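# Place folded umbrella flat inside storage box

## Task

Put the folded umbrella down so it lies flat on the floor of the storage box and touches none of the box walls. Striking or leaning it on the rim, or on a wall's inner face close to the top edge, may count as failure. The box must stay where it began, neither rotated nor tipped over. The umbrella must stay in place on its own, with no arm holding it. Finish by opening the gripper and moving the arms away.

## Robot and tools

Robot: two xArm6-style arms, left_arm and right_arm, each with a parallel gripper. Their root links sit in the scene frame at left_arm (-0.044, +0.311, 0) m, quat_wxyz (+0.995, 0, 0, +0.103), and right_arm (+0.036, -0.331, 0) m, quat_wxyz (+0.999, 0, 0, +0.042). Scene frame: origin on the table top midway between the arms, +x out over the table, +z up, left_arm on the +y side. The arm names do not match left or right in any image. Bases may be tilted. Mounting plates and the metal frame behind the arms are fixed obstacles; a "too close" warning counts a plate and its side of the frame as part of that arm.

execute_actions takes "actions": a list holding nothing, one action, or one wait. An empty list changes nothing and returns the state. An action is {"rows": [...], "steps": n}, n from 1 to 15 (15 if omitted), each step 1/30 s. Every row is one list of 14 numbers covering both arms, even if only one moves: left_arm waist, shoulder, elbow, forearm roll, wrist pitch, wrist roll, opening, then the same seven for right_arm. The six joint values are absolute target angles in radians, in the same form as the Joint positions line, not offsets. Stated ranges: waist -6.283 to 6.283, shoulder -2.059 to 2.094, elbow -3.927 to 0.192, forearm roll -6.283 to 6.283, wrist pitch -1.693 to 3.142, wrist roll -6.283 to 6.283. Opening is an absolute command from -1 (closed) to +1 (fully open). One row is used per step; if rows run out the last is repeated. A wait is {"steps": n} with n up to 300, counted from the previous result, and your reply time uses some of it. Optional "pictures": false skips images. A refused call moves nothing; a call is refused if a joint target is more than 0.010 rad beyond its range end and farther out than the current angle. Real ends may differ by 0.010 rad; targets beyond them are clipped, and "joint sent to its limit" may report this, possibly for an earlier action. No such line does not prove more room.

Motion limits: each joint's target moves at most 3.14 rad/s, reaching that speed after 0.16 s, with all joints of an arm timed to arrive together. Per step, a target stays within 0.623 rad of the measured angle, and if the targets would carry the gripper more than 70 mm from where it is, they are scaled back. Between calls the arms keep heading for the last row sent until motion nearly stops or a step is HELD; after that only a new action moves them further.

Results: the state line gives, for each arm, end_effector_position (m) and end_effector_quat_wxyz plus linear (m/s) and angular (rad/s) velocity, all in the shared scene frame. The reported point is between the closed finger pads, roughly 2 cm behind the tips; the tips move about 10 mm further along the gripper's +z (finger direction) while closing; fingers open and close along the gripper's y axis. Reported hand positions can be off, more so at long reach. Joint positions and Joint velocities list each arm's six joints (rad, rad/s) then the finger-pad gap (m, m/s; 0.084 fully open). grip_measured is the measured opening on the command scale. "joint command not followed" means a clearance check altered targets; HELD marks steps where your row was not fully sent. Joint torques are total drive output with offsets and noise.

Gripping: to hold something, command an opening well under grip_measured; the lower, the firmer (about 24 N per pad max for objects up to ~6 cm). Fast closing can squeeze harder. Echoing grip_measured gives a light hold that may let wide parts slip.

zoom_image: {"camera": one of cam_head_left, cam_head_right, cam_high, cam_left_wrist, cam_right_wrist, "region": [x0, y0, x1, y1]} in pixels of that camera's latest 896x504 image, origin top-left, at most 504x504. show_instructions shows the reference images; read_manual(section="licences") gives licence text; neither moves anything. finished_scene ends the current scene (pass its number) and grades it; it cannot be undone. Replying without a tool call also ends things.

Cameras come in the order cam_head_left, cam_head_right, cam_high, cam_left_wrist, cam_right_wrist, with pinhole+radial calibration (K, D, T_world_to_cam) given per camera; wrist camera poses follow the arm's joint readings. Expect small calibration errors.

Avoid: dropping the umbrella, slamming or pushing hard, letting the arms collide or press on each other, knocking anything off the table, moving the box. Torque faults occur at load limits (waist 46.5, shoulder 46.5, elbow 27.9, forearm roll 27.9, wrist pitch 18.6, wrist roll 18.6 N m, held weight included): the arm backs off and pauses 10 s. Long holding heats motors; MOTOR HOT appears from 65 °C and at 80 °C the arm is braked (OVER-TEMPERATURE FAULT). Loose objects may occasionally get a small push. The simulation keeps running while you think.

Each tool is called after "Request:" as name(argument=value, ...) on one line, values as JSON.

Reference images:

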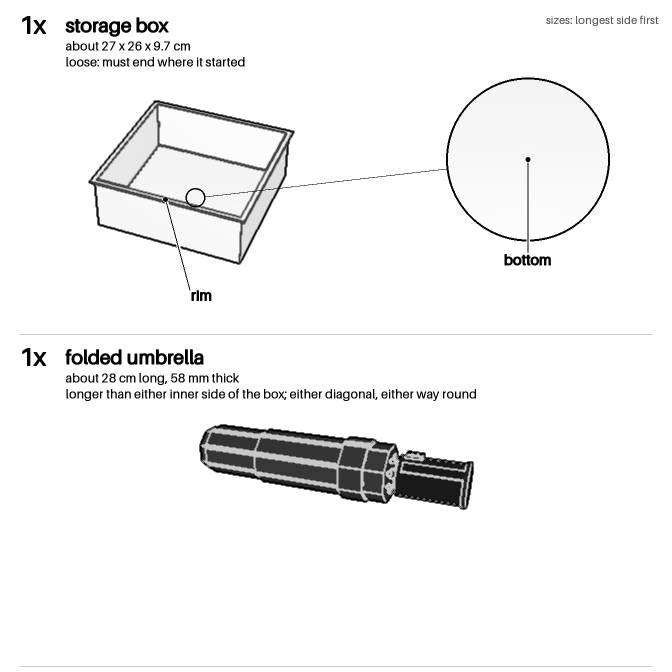

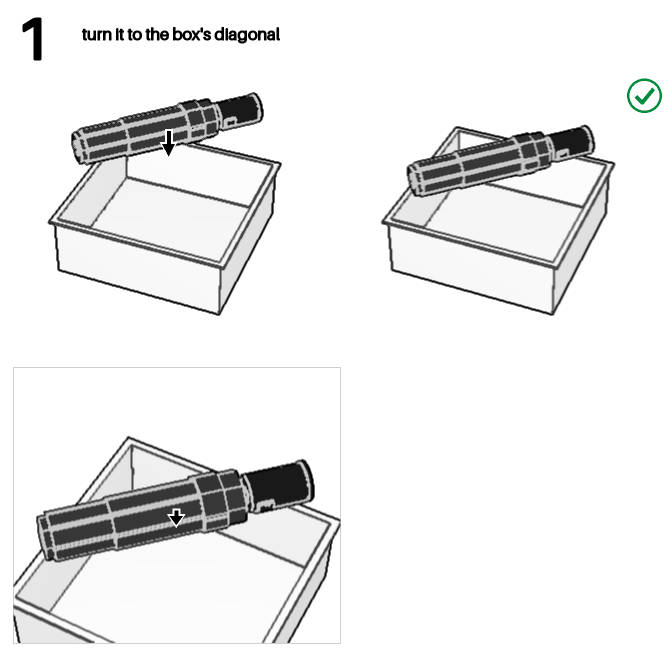

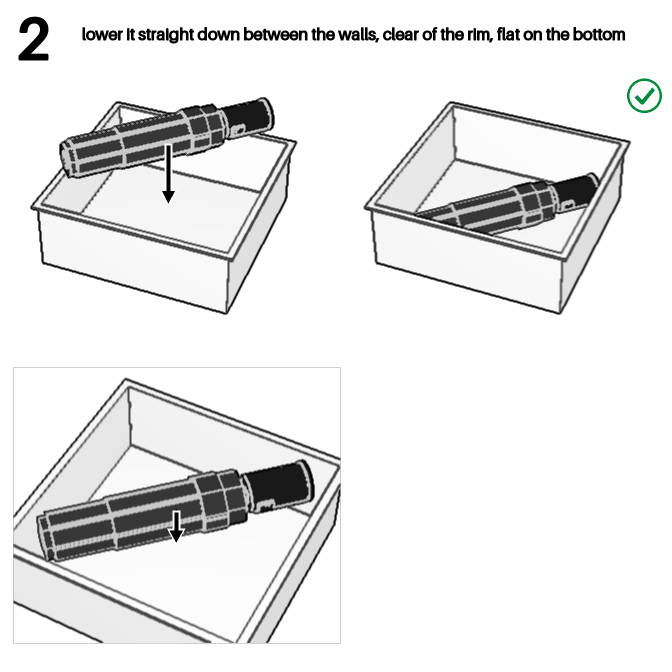

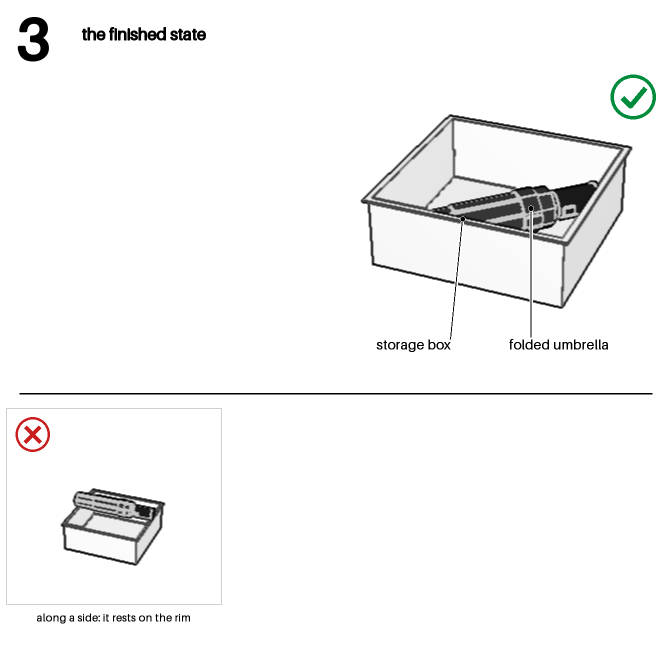

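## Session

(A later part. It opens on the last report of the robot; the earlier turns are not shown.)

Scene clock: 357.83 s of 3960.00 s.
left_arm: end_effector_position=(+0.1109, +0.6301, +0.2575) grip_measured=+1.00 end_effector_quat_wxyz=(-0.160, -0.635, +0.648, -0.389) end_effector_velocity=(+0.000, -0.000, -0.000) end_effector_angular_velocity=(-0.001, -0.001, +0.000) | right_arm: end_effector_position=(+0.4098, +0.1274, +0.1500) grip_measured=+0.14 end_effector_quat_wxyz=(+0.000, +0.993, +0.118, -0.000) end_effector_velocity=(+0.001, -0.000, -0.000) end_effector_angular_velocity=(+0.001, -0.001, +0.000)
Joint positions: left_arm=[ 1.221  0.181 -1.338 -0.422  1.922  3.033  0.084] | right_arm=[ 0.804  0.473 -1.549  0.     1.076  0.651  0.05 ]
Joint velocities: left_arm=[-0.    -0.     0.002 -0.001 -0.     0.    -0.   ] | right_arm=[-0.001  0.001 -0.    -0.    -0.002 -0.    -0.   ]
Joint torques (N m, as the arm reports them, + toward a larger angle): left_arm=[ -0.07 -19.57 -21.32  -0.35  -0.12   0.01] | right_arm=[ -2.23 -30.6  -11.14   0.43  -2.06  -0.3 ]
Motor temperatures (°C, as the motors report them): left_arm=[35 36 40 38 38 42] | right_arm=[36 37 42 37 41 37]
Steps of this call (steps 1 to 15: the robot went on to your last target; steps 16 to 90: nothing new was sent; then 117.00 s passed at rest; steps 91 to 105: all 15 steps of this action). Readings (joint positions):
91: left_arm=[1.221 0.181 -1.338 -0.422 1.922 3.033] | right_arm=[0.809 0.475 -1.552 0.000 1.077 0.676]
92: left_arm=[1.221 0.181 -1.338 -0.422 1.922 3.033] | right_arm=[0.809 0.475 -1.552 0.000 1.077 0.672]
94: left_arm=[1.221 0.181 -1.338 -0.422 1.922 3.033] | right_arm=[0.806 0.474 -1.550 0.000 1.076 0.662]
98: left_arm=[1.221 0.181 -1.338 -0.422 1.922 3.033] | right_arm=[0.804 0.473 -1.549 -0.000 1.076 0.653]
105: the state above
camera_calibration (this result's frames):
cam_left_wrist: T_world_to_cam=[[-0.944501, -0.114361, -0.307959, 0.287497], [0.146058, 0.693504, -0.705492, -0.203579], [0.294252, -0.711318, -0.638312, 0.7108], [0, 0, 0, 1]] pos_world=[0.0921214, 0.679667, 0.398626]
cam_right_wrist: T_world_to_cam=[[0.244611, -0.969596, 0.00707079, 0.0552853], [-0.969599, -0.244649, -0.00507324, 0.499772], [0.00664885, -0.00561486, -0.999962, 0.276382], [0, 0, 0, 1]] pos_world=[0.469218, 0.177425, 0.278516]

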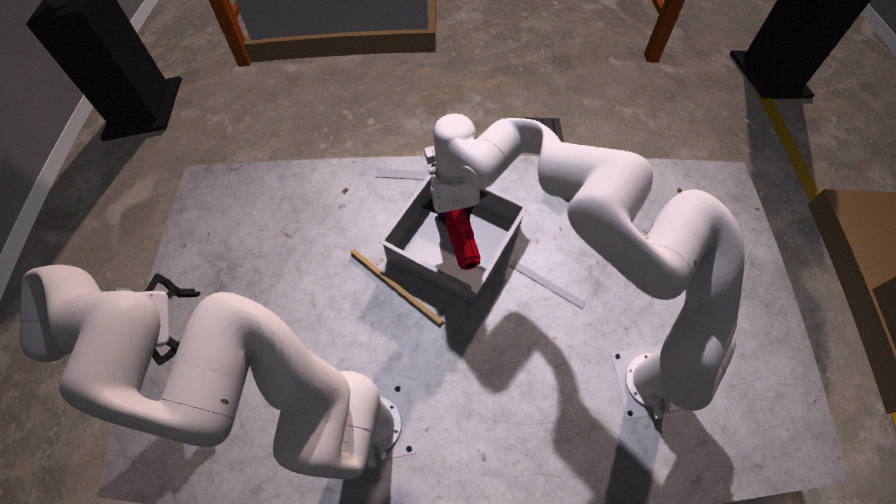

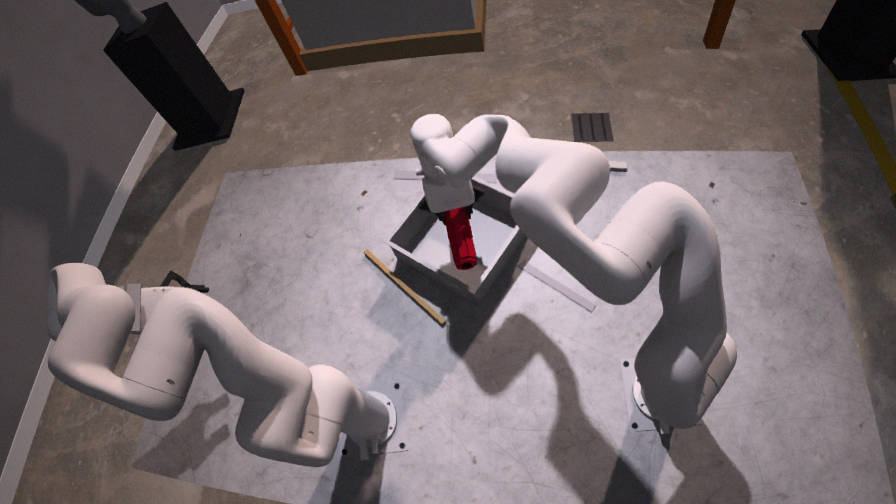

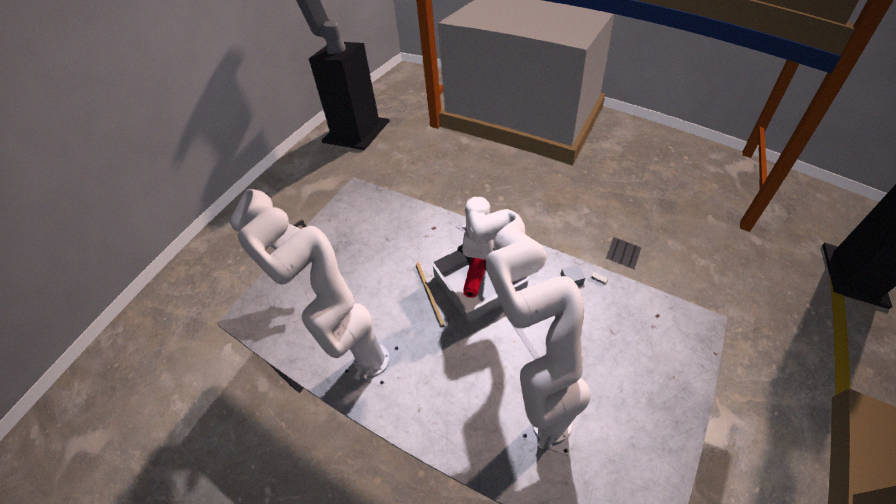

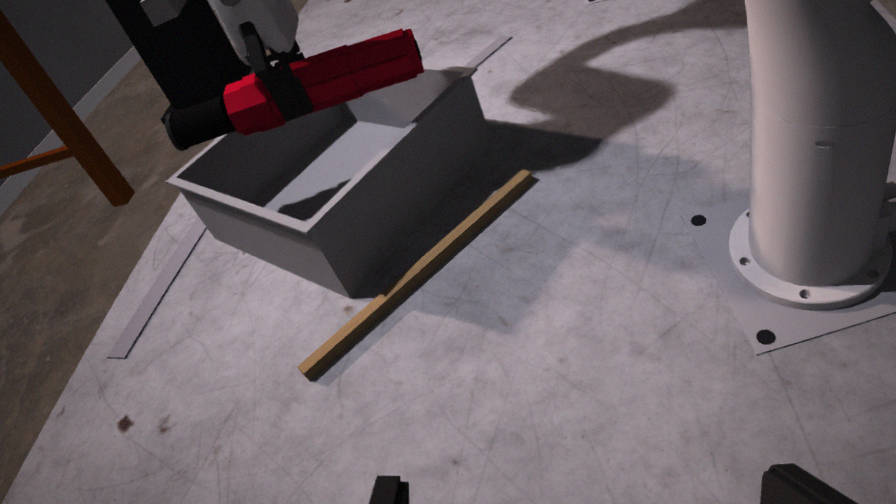

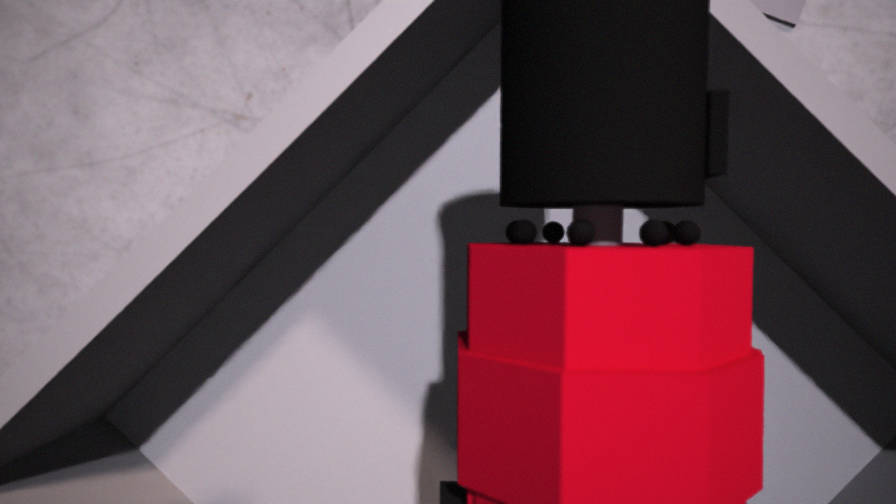

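Request:
zoom_image(camera="cam_right_wrist", region=[330, 0, 830, 150])

Request:
zoom_image(camera="cam_right_wrist", region=[0, 330, 250, 504])

Request:
zoom_image(camera="cam_right_wrist", region=[740, 100, 896, 504])

Region (330, 0, 830, 150) of cam_right_wrist's 896x504 image, scaled by 1.008, with more detail than that image has; it fills the top 151 rows of this view, and the rest is white.

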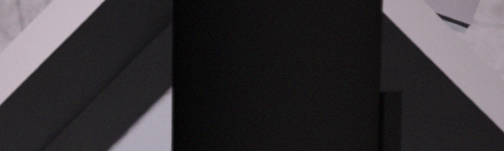

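Region (0, 330, 250, 504) of cam_right_wrist's 896x504 image, scaled by 2.016, with more detail than that image has; it fills the top 351 rows of this view, and the rest is white.

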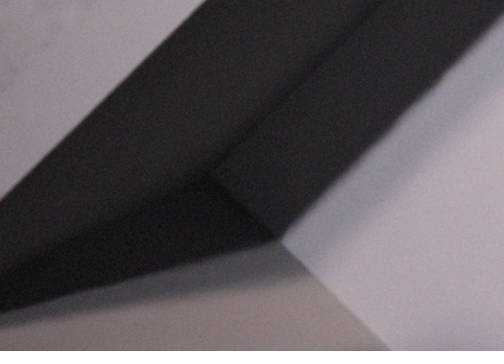

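Region (740, 100, 896, 504) of cam_right_wrist's 896x504 image, scaled by 1.248, with more detail than that image has; it fills the left 195 columns of this view, and the rest is white.

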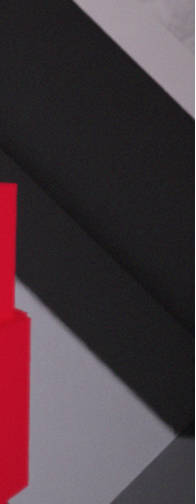

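Request:
execute_actions(actions=[{"rows": [[1.221,0.181,-1.338,-0.422,1.922,3.033,1,0.804,0.475,-1.5463,0,1.0713,0.651,-0.2],[1.221,0.181,-1.338,-0.422,1.922,3.033,1,0.804,0.4771,-1.5435,0,1.0664,0.651,-0.2],[1.221,0.181,-1.338,-0.422,1.922,3.033,1,0.804,0.4791,-1.5408,0,1.0617,0.651,-0.2],[1.221,0.181,-1.338,-0.422,1.922,3.033,1,0.804,0.4813,-1.5381,0,1.0568,0.651,-0.2],[1.221,0.181,-1.338,-0.422,1.922,3.033,1,0.804,0.4834,-1.5354,0,1.052,0.651,-0.2],[1.221,0.181,-1.338,-0.422,1.922,3.033,1,0.804,0.4856,-1.5328,0,1.0472,0.651,-0.2],[1.221,0.181,-1.338,-0.422,1.922,3.033,1,0.804,0.4878,-1.5303,0,1.0425,0.651,-0.2],[1.221,0.181,-1.338,-0.422,1.922,3.033,1,0.804,0.49,-1.5277,0,1.0377,0.651,-0.2],[1.221,0.181,-1.338,-0.422,1.922,3.033,1,0.804,0.4923,-1.5253,0,1.033,0.651,-0.2],[1.221,0.181,-1.338,-0.422,1.922,3.033,1,0.804,0.4946,-1.5228,0,1.0282,0.651,-0.2],[1.221,0.181,-1.338,-0.422,1.922,3.033,1,0.804,0.4969,-1.5204,0,1.0235,0.651,-0.2],[1.221,0.181,-1.338,-0.422,1.922,3.033,1,0.804,0.4993,-1.5181,0,1.0188,0.651,-0.2],[1.221,0.181,-1.338,-0.422,1.922,3.033,1,0.804,0.5017,-1.5158,0,1.0141,0.651,-0.2],[1.221,0.181,-1.338,-0.422,1.922,3.033,1,0.804,0.5041,-1.5135,0,1.0094,0.651,-0.2],[1.221,0.181,-1.338,-0.422,1.922,3.033,1,0.804,0.5066,-1.5113,0,1.0047,0.651,-0.2]], "steps": 15}], pictures=false)

Request:
execute_actions(actions=[{"rows": [[1.221,0.181,-1.338,-0.422,1.922,3.033,1,0.804,0.5091,-1.5091,0,1.0,0.651,-0.2],[1.221,0.181,-1.338,-0.422,1.922,3.033,1,0.804,0.5116,-1.507,0,0.9954,0.651,-0.2],[1.221,0.181,-1.338,-0.422,1.922,3.033,1,0.804,0.5142,-1.5049,0,0.9907,0.651,-0.2],[1.221,0.181,-1.338,-0.422,1.922,3.033,1,0.804,0.5168,-1.5029,0,0.9861,0.651,-0.2],[1.221,0.181,-1.338,-0.422,1.922,3.033,1,0.804,0.5194,-1.5009,0,0.9815,0.651,-0.2],[1.221,0.181,-1.338,-0.422,1.922,3.033,1,0.804,0.522,-1.499,0,0.977,0.651,-0.2],[1.221,0.181,-1.338,-0.422,1.922,3.033,1,0.804,0.5247,-1.497,0,0.9723,0.651,-0.2],[1.221,0.181,-1.338,-0.422,1.922,3.033,1,0.804,0.5274,-1.4952,0,0.9678,0.651,-0.2],[1.221,0.181,-1.338,-0.422,1.922,3.033,1,0.804,0.5301,-1.4934,0,0.9633,0.651,-0.2],[1.221,0.181,-1.338,-0.422,1.922,3.033,1,0.804,0.5329,-1.4916,0,0.9587,0.651,-0.2],[1.221,0.181,-1.338,-0.422,1.922,3.033,1,0.804,0.5357,-1.4898,0,0.9541,0.651,-0.2],[1.221,0.181,-1.338,-0.422,1.922,3.033,1,0.804,0.5385,-1.4881,0,0.9496,0.651,-0.2],[1.221,0.181,-1.338,-0.422,1.922,3.033,1,0.804,0.5413,-1.4865,0,0.9452,0.651,-0.2],[1.221,0.181,-1.338,-0.422,1.922,3.033,1,0.804,0.5442,-1.4849,0,0.9407,0.651,-0.2],[1.221,0.181,-1.338,-0.422,1.922,3.033,1,0.804,0.5471,-1.4833,0,0.9362,0.651,-0.2]], "steps": 15}], pictures=false)

Request:
execute_actions(actions=[{"steps": 8}])

Scene clock: 456.20 s of 3960.00 s.
left_arm: end_effector_position=(+0.1109, +0.6301, +0.2575) grip_measured=+1.00 end_effector_quat_wxyz=(-0.160, -0.635, +0.648, -0.389) end_effector_velocity=(+0.000, -0.000, +0.000) end_effector_angular_velocity=(-0.000, -0.000, -0.000) | right_arm: end_effector_position=(+0.4098, +0.1273, +0.1271) grip_measured=+0.14 end_effector_quat_wxyz=(+0.000, +0.993, +0.118, -0.000) end_effector_velocity=(+0.000, +0.001, -0.058) end_effector_angular_velocity=(+0.003, -0.002, +0.001)
Joint positions: left_arm=[ 1.221  0.181 -1.338 -0.422  1.922  3.033  0.084] | right_arm=[ 0.804  0.498 -1.52   0.     1.022  0.651  0.05 ]
Joint velocities: left_arm=[-0.    -0.001  0.    -0.     0.001 -0.     0.   ] | right_arm=[ 0.     0.069  0.067  0.    -0.14  -0.001  0.   ]
Joint torques (N m, as the arm reports them, + toward a larger angle): left_arm=[  0.29 -19.64 -21.42  -0.59  -0.15  -0.05] | right_arm=[ -2.26 -30.68 -10.97   0.37  -2.07  -0.39]
Motor temperatures (°C, as the motors report them): left_arm=[35 36 40 38 38 42] | right_arm=[36 37 42 37 41 37]
Steps of this call (steps 1 to 15: the robot went on to your last target; steps 16 to 90: nothing new was sent; then 94.87 s passed at rest; steps 91 to 105: all 15 steps of this action). Readings (joint positions):
91: left_arm=[1.221 0.181 -1.338 -0.422 1.922 3.033] | right_arm=[0.804 0.473 -1.549 -0.000 1.076 0.651]
92: left_arm=[1.221 0.181 -1.338 -0.422 1.922 3.033] | right_arm=[0.804 0.473 -1.549 -0.000 1.075 0.651]
94: left_arm=[1.221 0.181 -1.338 -0.422 1.922 3.033] | right_arm=[0.804 0.475 -1.547 -0.000 1.070 0.651]
98: left_arm=[1.221 0.181 -1.338 -0.422 1.922 3.033] | right_arm=[0.804 0.482 -1.537 0.000 1.054 0.651]
105: the state above

Scene clock: 456.70 s of 3960.00 s.
left_arm: end_effector_position=(+0.1109, +0.6301, +0.2575) grip_measured=+1.00 end_effector_quat_wxyz=(-0.160, -0.635, +0.648, -0.389) end_effector_velocity=(+0.000, -0.001, -0.000) end_effector_angular_velocity=(-0.002, -0.000, +0.000) | right_arm: end_effector_position=(+0.4098, +0.1273, +0.0972) grip_measured=+0.14 end_effector_quat_wxyz=(+0.000, +0.993, +0.118, +0.000) end_effector_velocity=(-0.000, -0.000, -0.061) end_effector_angular_velocity=(-0.002, +0.002, +0.001)
Joint positions: left_arm=[ 1.221  0.181 -1.338 -0.422  1.922  3.033  0.084] | right_arm=[ 0.804  0.537 -1.489  0.     0.952  0.651  0.05 ]
Joint velocities: left_arm=[ 0.    -0.     0.002 -0.001  0.     0.    -0.   ] | right_arm=[-0.     0.085  0.051  0.001 -0.134 -0.001  0.   ]
Joint torques (N m, as the arm reports them, + toward a larger angle): left_arm=[  0.08 -19.49 -21.35  -0.35  -0.18  -0.16] | right_arm=[ -2.34 -31.01 -10.64   0.26  -2.06  -0.33]
Motor temperatures (°C, as the motors report them): left_arm=[35 36 40 38 38 42] | right_arm=[36 37 42 37 41 37]
Steps of this call (steps 1 to 15: all 15 steps of this action). Readings (joint positions):
1: left_arm=[1.221 0.181 -1.338 -0.422 1.922 3.033] | right_arm=[0.804 0.500 -1.517 0.000 1.017 0.651]
2: left_arm=[1.221 0.181 -1.338 -0.422 1.922 3.033] | right_arm=[0.804 0.503 -1.515 0.000 1.012 0.651]
4: left_arm=[1.221 0.181 -1.338 -0.422 1.922 3.033] | right_arm=[0.804 0.508 -1.511 0.000 1.003 0.651]
8: left_arm=[1.221 0.181 -1.338 -0.422 1.922 3.033] | right_arm=[0.804 0.518 -1.502 0.000 0.984 0.651]
15: the state above

Scene clock: 456.97 s of 3960.00 s.
left_arm: end_effector_position=(+0.1109, +0.6301, +0.2575) grip_measured=+1.00 end_effector_quat_wxyz=(-0.160, -0.635, +0.648, -0.389) end_effector_velocity=(+0.000, +0.000, +0.000) end_effector_angular_velocity=(+0.001, +0.000, +0.000) | right_arm: end_effector_position=(+0.4099, +0.1274, +0.0903) grip_measured=+0.14 end_effector_quat_wxyz=(-0.000, +0.993, +0.118, +0.000) end_effector_velocity=(+0.003, +0.004, +0.006) end_effector_angular_velocity=(+0.015, -0.013, +0.000)
Joint positions: left_arm=[ 1.221  0.181 -1.338 -0.422  1.922  3.033  0.084] | right_arm=[ 0.804  0.547 -1.484 -0.     0.937  0.651  0.05 ]
Joint velocities: left_arm=[-0.    -0.001 -0.     0.     0.    -0.    -0.   ] | right_arm=[ 0.001 -0.005 -0.007 -0.001 -0.008  0.001  0.   ]
Joint torques (N m, as the arm reports them, + toward a larger angle): left_arm=[ -0.03 -19.27 -21.25  -0.22  -0.22   0.  ] | right_arm=[ -2.3  -31.11 -10.7    0.31  -2.    -0.32]
Motor temperatures (°C, as the motors report them): left_arm=[35 36 40 38 38 42] | right_arm=[36 37 42 37 41 37]
Steps of this call (steps 1 to 8: the robot went on to your last target). Readings (joint positions):
1: left_arm=[1.221 0.181 -1.338 -0.422 1.922 3.033] | right_arm=[0.804 0.540 -1.488 0.000 0.948 0.651]
2: left_arm=[1.221 0.181 -1.338 -0.422 1.922 3.033] | right_arm=[0.804 0.542 -1.486 0.000 0.944 0.651]
4: left_arm=[1.221 0.181 -1.338 -0.422 1.922 3.033] | right_arm=[0.804 0.546 -1.484 0.000 0.940 0.651]
8: the state above
camera_calibration (this result's frames):
cam_left_wrist: T_world_to_cam=[[-0.944501, -0.114362, -0.307959, 0.287497], [0.146058, 0.693504, -0.705492, -0.203579], [0.294252, -0.711318, -0.638312, 0.7108], [0, 0, 0, 1]] pos_world=[0.0921214, 0.679667, 0.398626]
cam_right_wrist: T_world_to_cam=[[0.244634, -0.969591, 0.00695432, 0.0557131], [-0.969592, -0.244672, -0.00523858, 0.499555], [0.0067808, -0.00546132, -0.999962, 0.216645], [0, 0, 0, 1]] pos_world=[0.469266, 0.177429, 0.218867]

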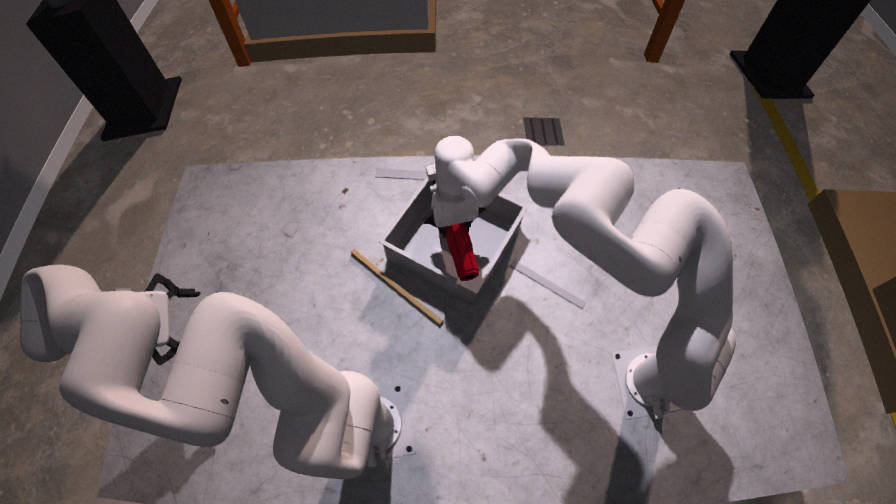

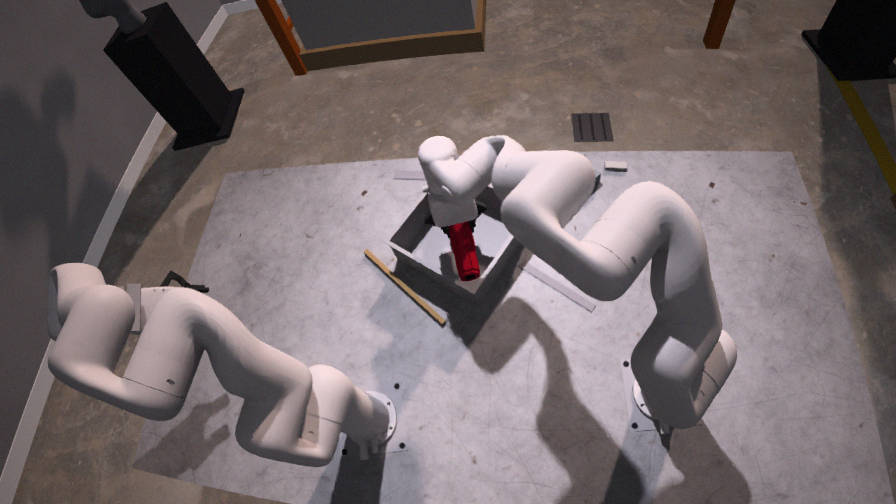

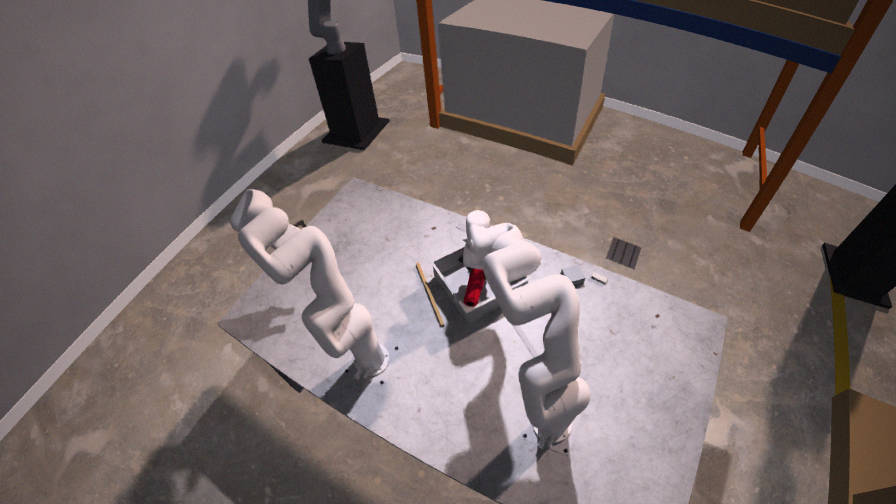

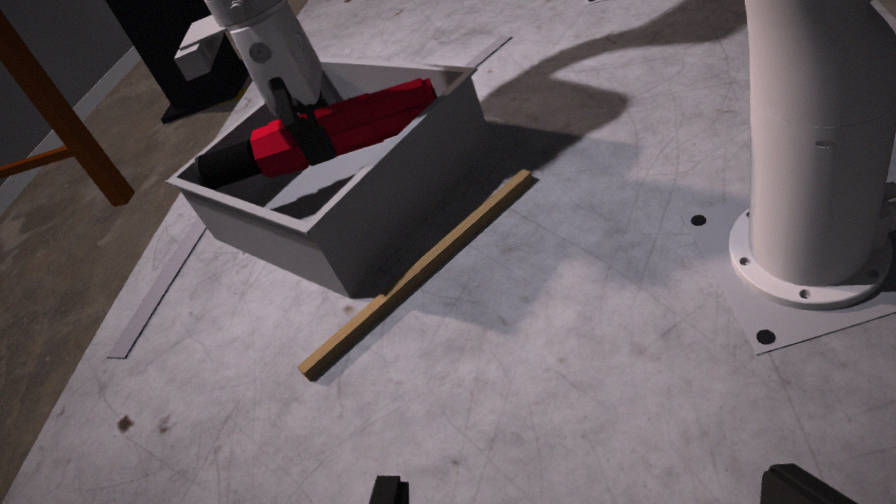

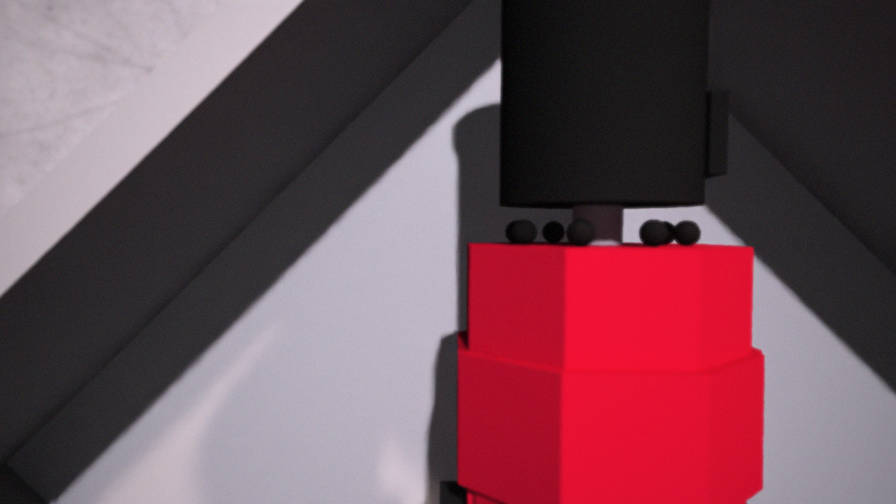

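Request:
execute_actions(actions=[])

Scene clock: 467.50 s of 3960.00 s.
left_arm: end_effector_position=(+0.1109, +0.6301, +0.2575) grip_measured=+1.00 end_effector_quat_wxyz=(-0.160, -0.635, +0.648, -0.389) end_effector_velocity=(+0.000, -0.000, +0.000) end_effector_angular_velocity=(-0.000, -0.001, +0.001) | right_arm: end_effector_position=(+0.4098, +0.1273, +0.0900) grip_measured=+0.14 end_effector_quat_wxyz=(+0.000, +0.993, +0.118, +0.000) end_effector_velocity=(-0.001, -0.000, -0.001) end_effector_angular_velocity=(-0.001, +0.001, -0.001)
Joint positions: left_arm=[ 1.221  0.181 -1.338 -0.422  1.922  3.033  0.084] | right_arm=[ 0.804  0.547 -1.483 -0.     0.936  0.651  0.05 ]
Joint velocities: left_arm=[ 0.    -0.001  0.    -0.001  0.    -0.    -0.   ] | right_arm=[ 0.    -0.     0.001 -0.     0.001  0.002 -0.   ]
Joint torques (N m, as the arm reports them, + toward a larger angle): left_arm=[  0.13 -19.4  -21.42  -0.4   -0.08  -0.11] | right_arm=[ -2.31 -31.15 -10.71   0.36  -2.09  -0.34]
Motor temperatures (°C, as the motors report them): left_arm=[35 36 40 38 38 42] | right_arm=[36 37 42 37 41 37]
Steps of this call (steps 1 to 30: the robot went on to your last target; steps 31 to 90: nothing new was sent; then 7.53 s passed at rest). Readings (joint positions):
1: left_arm=[1.221 0.181 -1.338 -0.422 1.922 3.033] | right_arm=[0.804 0.547 -1.484 -0.000 0.936 0.651]
2: left_arm=[1.221 0.181 -1.338 -0.422 1.922 3.033] | right_arm=[0.804 0.547 -1.484 -0.000 0.936 0.651]
4: left_arm=[1.221 0.181 -1.338 -0.422 1.922 3.033] | right_arm=[0.804 0.547 -1.484 -0.000 0.936 0.651]
8: left_arm=[1.221 0.181 -1.338 -0.422 1.922 3.033] | right_arm=[0.804 0.547 -1.483 -0.000 0.936 0.651]
90: the state above
All arms were judged still, so your last target was given up. Only a new action makes them travel on or press farther. Fingers that are still opening or closing keep moving.
camera_calibration (this result's frames):
cam_left_wrist: T_world_to_cam=[[-0.944501, -0.114362, -0.307959, 0.287497], [0.146058, 0.693504, -0.705492, -0.203579], [0.294252, -0.711318, -0.638312, 0.7108], [0, 0, 0, 1]] pos_world=[0.0921214, 0.679667, 0.398626]
cam_right_wrist: T_world_to_cam=[[0.244635, -0.96959, 0.00706968, 0.0556633], [-0.969593, -0.244672, -0.00508228, 0.499484], [0.00665748, -0.0056114, -0.999962, 0.216394], [0, 0, 0, 1]] pos_world=[0.469238, 0.177395, 0.218531]

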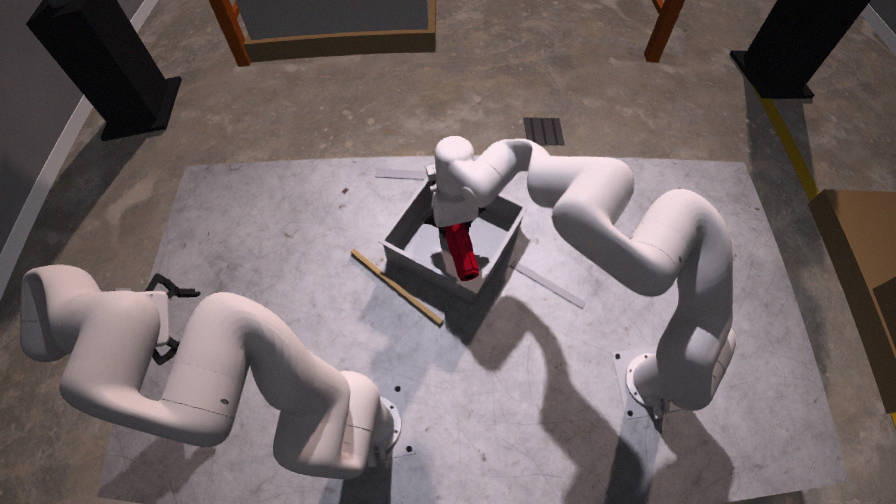

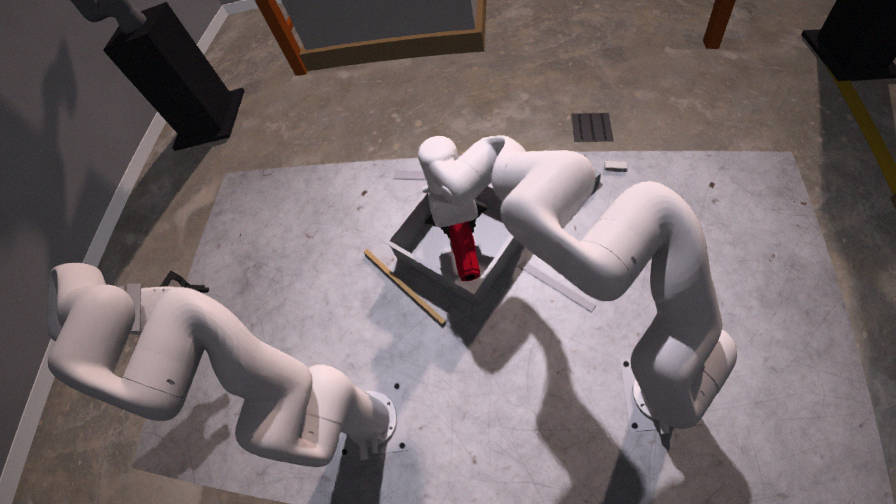

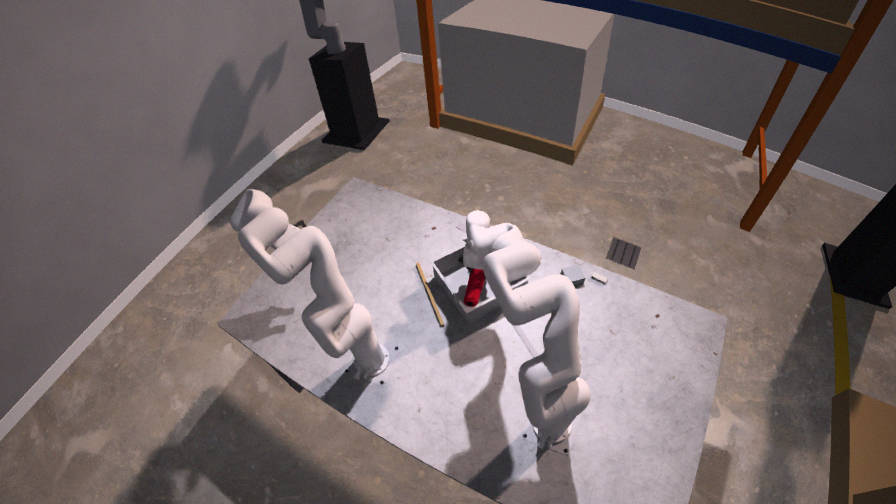

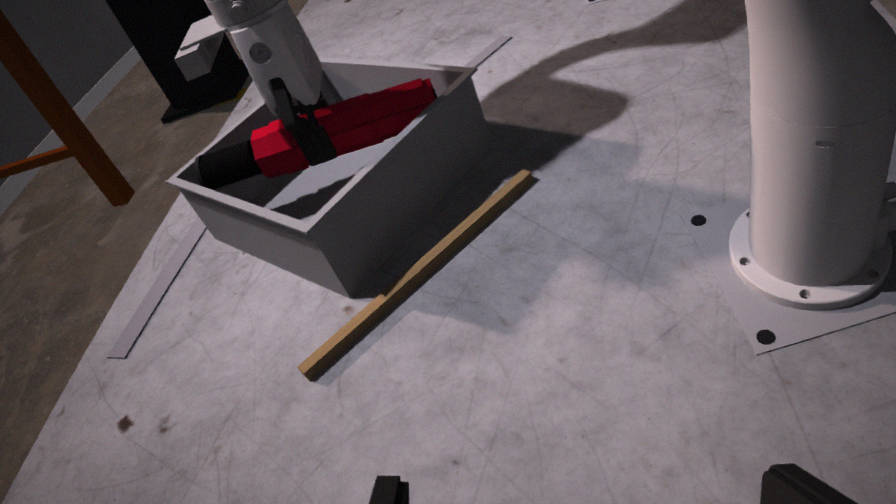

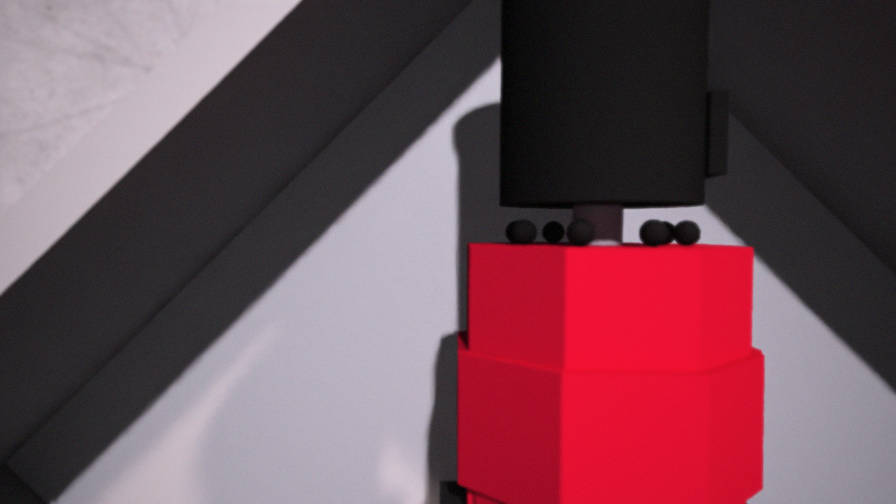

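Request:
execute_actions(actions=[{"rows":[[1.221,0.181,-1.338,-0.422,1.922,3.033,1,0.804,0.5502,-1.4821,0,0.9318,0.651,-0.2],[1.221,0.181,-1.338,-0.422,1.922,3.033,1,0.804,0.5534,-1.4808,0,0.9275,0.651,-0.2],[1.221,0.181,-1.338,-0.422,1.922,3.033,1,0.804,0.5565,-1.4796,0,0.9231,0.651,-0.2],[1.221,0.181,-1.338,-0.422,1.922,3.033,1,0.804,0.5596,-1.4784,0,0.9188,0.651,-0.2],[1.221,0.181,-1.338,-0.422,1.922,3.033,1,0.804,0.5627,-1.4772,0,0.9144,0.651,-0.2],[1.221,0.181,-1.338,-0.422,1.922,3.033,1,0.804,0.5659,-1.4759,0,0.9101,0.651,-0.2],[1.221,0.181,-1.338,-0.422,1.922,3.033,1,0.804,0.5690,-1.4747,0,0.9057,0.651,-0.2],[1.221,0.181,-1.338,-0.422,1.922,3.033,1,0.804,0.5721,-1.4735,0,0.9014,0.651,-0.2],[1.221,0.181,-1.338,-0.422,1.922,3.033,1,0.804,0.5752,-1.4723,0,0.8970,0.651,-0.2],[1.221,0.181,-1.338,-0.422,1.922,3.033,1,0.804,0.5784,-1.4710,0,0.8927,0.651,-0.2],[1.221,0.181,-1.338,-0.422,1.922,3.033,1,0.804,0.5815,-1.4698,0,0.8883,0.651,-0.2],[1.221,0.181,-1.338,-0.422,1.922,3.033,1,0.804,0.5846,-1.4686,0,0.8840,0.651,-0.2],[1.221,0.181,-1.338,-0.422,1.922,3.033,1,0.804,0.5877,-1.4674,0,0.8796,0.651,-0.2],[1.221,0.181,-1.338,-0.422,1.922,3.033,1,0.804,0.5909,-1.4661,0,0.8753,0.651,-0.2],[1.221,0.181,-1.338,-0.422,1.922,3.033,1,0.804,0.5940,-1.4649,0,0.8709,0.651,-0.2]],"steps":15}], pictures=true)

Scene clock: 473.47 s of 3960.00 s.
left_arm: end_effector_position=(+0.1109, +0.6301, +0.2575) grip_measured=+1.00 end_effector_quat_wxyz=(-0.160, -0.635, +0.648, -0.389) end_effector_velocity=(-0.000, -0.000, +0.000) end_effector_angular_velocity=(+0.001, +0.001, -0.001) | right_arm: end_effector_position=(+0.4099, +0.1274, +0.0670) grip_measured=+0.14 end_effector_quat_wxyz=(+0.000, +0.993, +0.118, -0.000) end_effector_velocity=(+0.000, +0.001, -0.057) end_effector_angular_velocity=(+0.004, -0.003, +0.001)
Joint positions: left_arm=[ 1.221  0.181 -1.338 -0.422  1.922  3.033  0.084] | right_arm=[ 0.804  0.583 -1.469  0.     0.887  0.651  0.05 ]
Joint velocities: left_arm=[-0.    -0.001  0.     0.001  0.     0.     0.   ] | right_arm=[ 0.001  0.091  0.034  0.    -0.129 -0.001 -0.   ]
Joint torques (N m, as the arm reports them, + toward a larger angle): left_arm=[ -0.11 -19.48 -21.39  -0.3   -0.18   0.04] | right_arm=[ -2.19 -31.37 -10.54   0.32  -2.13  -0.34]
Motor temperatures (°C, as the motors report them): left_arm=[35 36 41 38 38 42] | right_arm=[36 37 42 37 41 37]
Steps of this call (steps 1 to 90: nothing new was sent; then 2.47 s passed at rest; steps 91 to 105: all 15 steps of this action). Readings (joint positions):
91: left_arm=[1.221 0.181 -1.338 -0.422 1.922 3.033] | right_arm=[0.804 0.547 -1.483 -0.000 0.936 0.651]
92: left_arm=[1.221 0.181 -1.338 -0.422 1.922 3.033] | right_arm=[0.804 0.547 -1.483 -0.000 0.935 0.651]
94: left_arm=[1.221 0.181 -1.338 -0.422 1.922 3.033] | right_arm=[0.804 0.550 -1.483 -0.000 0.931 0.651]
98: left_arm=[1.221 0.181 -1.338 -0.422 1.922 3.033] | right_arm=[0.804 0.561 -1.478 0.000 0.917 0.651]
105: the state above
camera_calibration (this result's frames):
cam_left_wrist: T_world_to_cam=[[-0.944501, -0.114361, -0.307958, 0.287497], [0.146058, 0.693504, -0.705492, -0.203579], [0.294252, -0.711318, -0.638312, 0.7108], [0, 0, 0, 1]] pos_world=[0.0921214, 0.679667, 0.398626]
cam_right_wrist: T_world_to_cam=[[0.244634, -0.969589, 0.00722934, 0.0558747], [-0.969594, -0.244671, -0.00486669, 0.499434], [0.0064875, -0.00581897, -0.999962, 0.19352], [0, 0, 0, 1]] pos_world=[0.469323, 0.177499, 0.195539]

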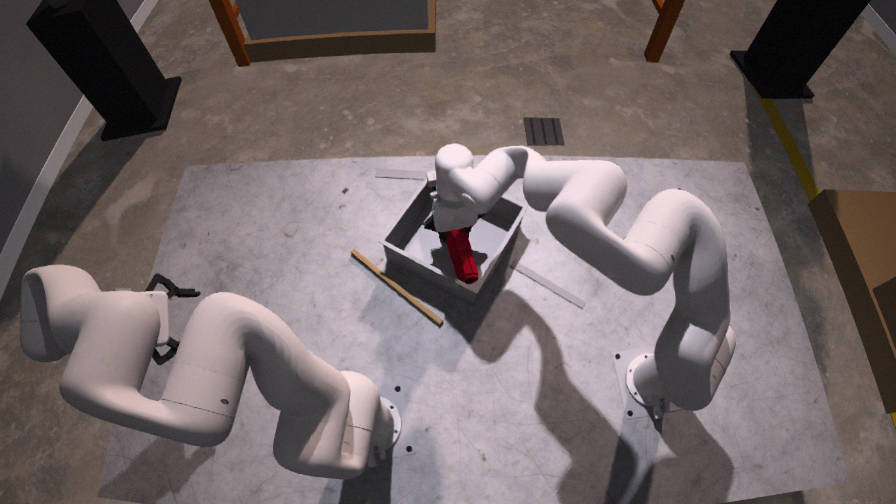

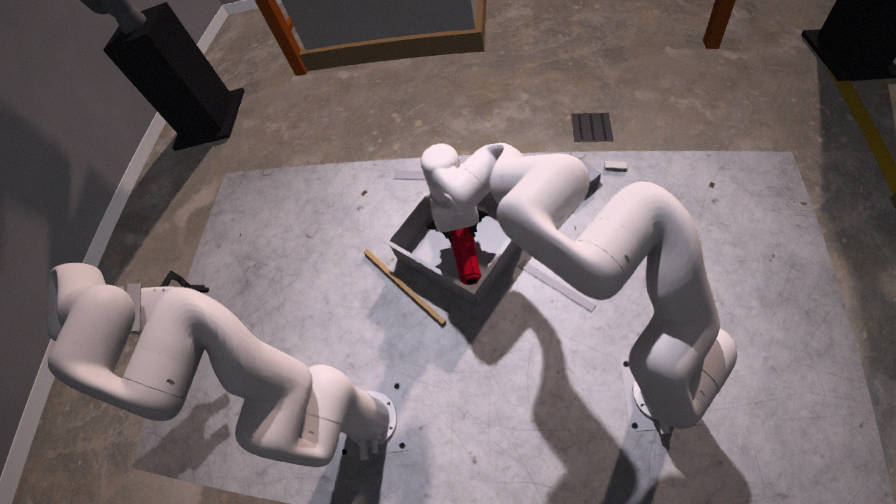

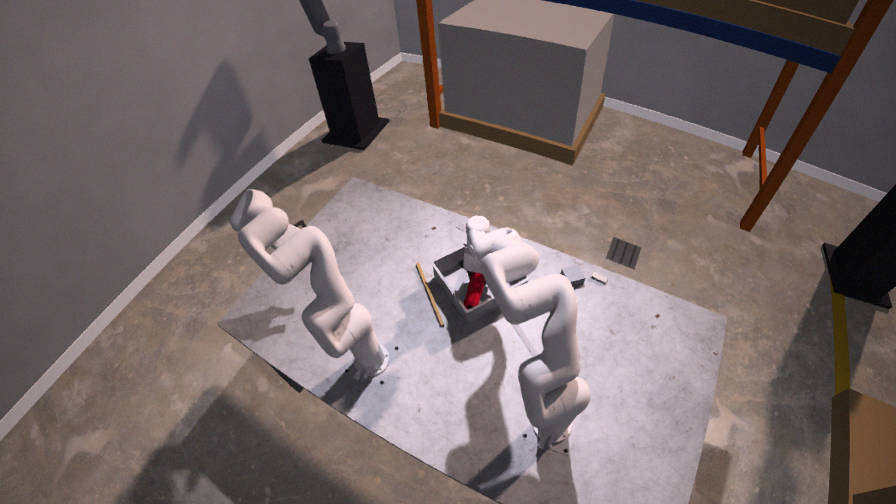

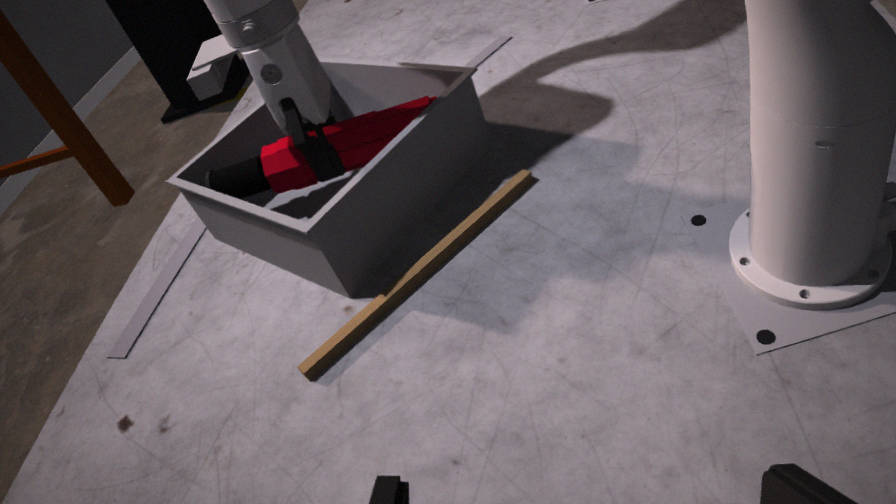

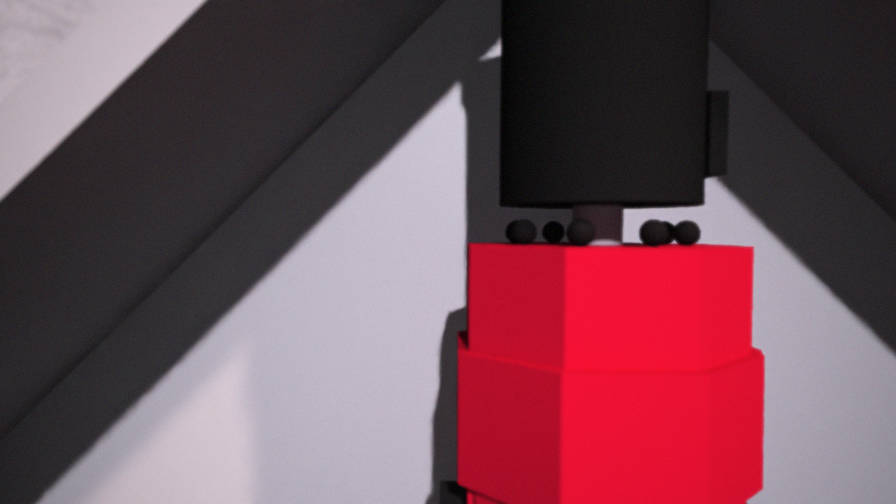

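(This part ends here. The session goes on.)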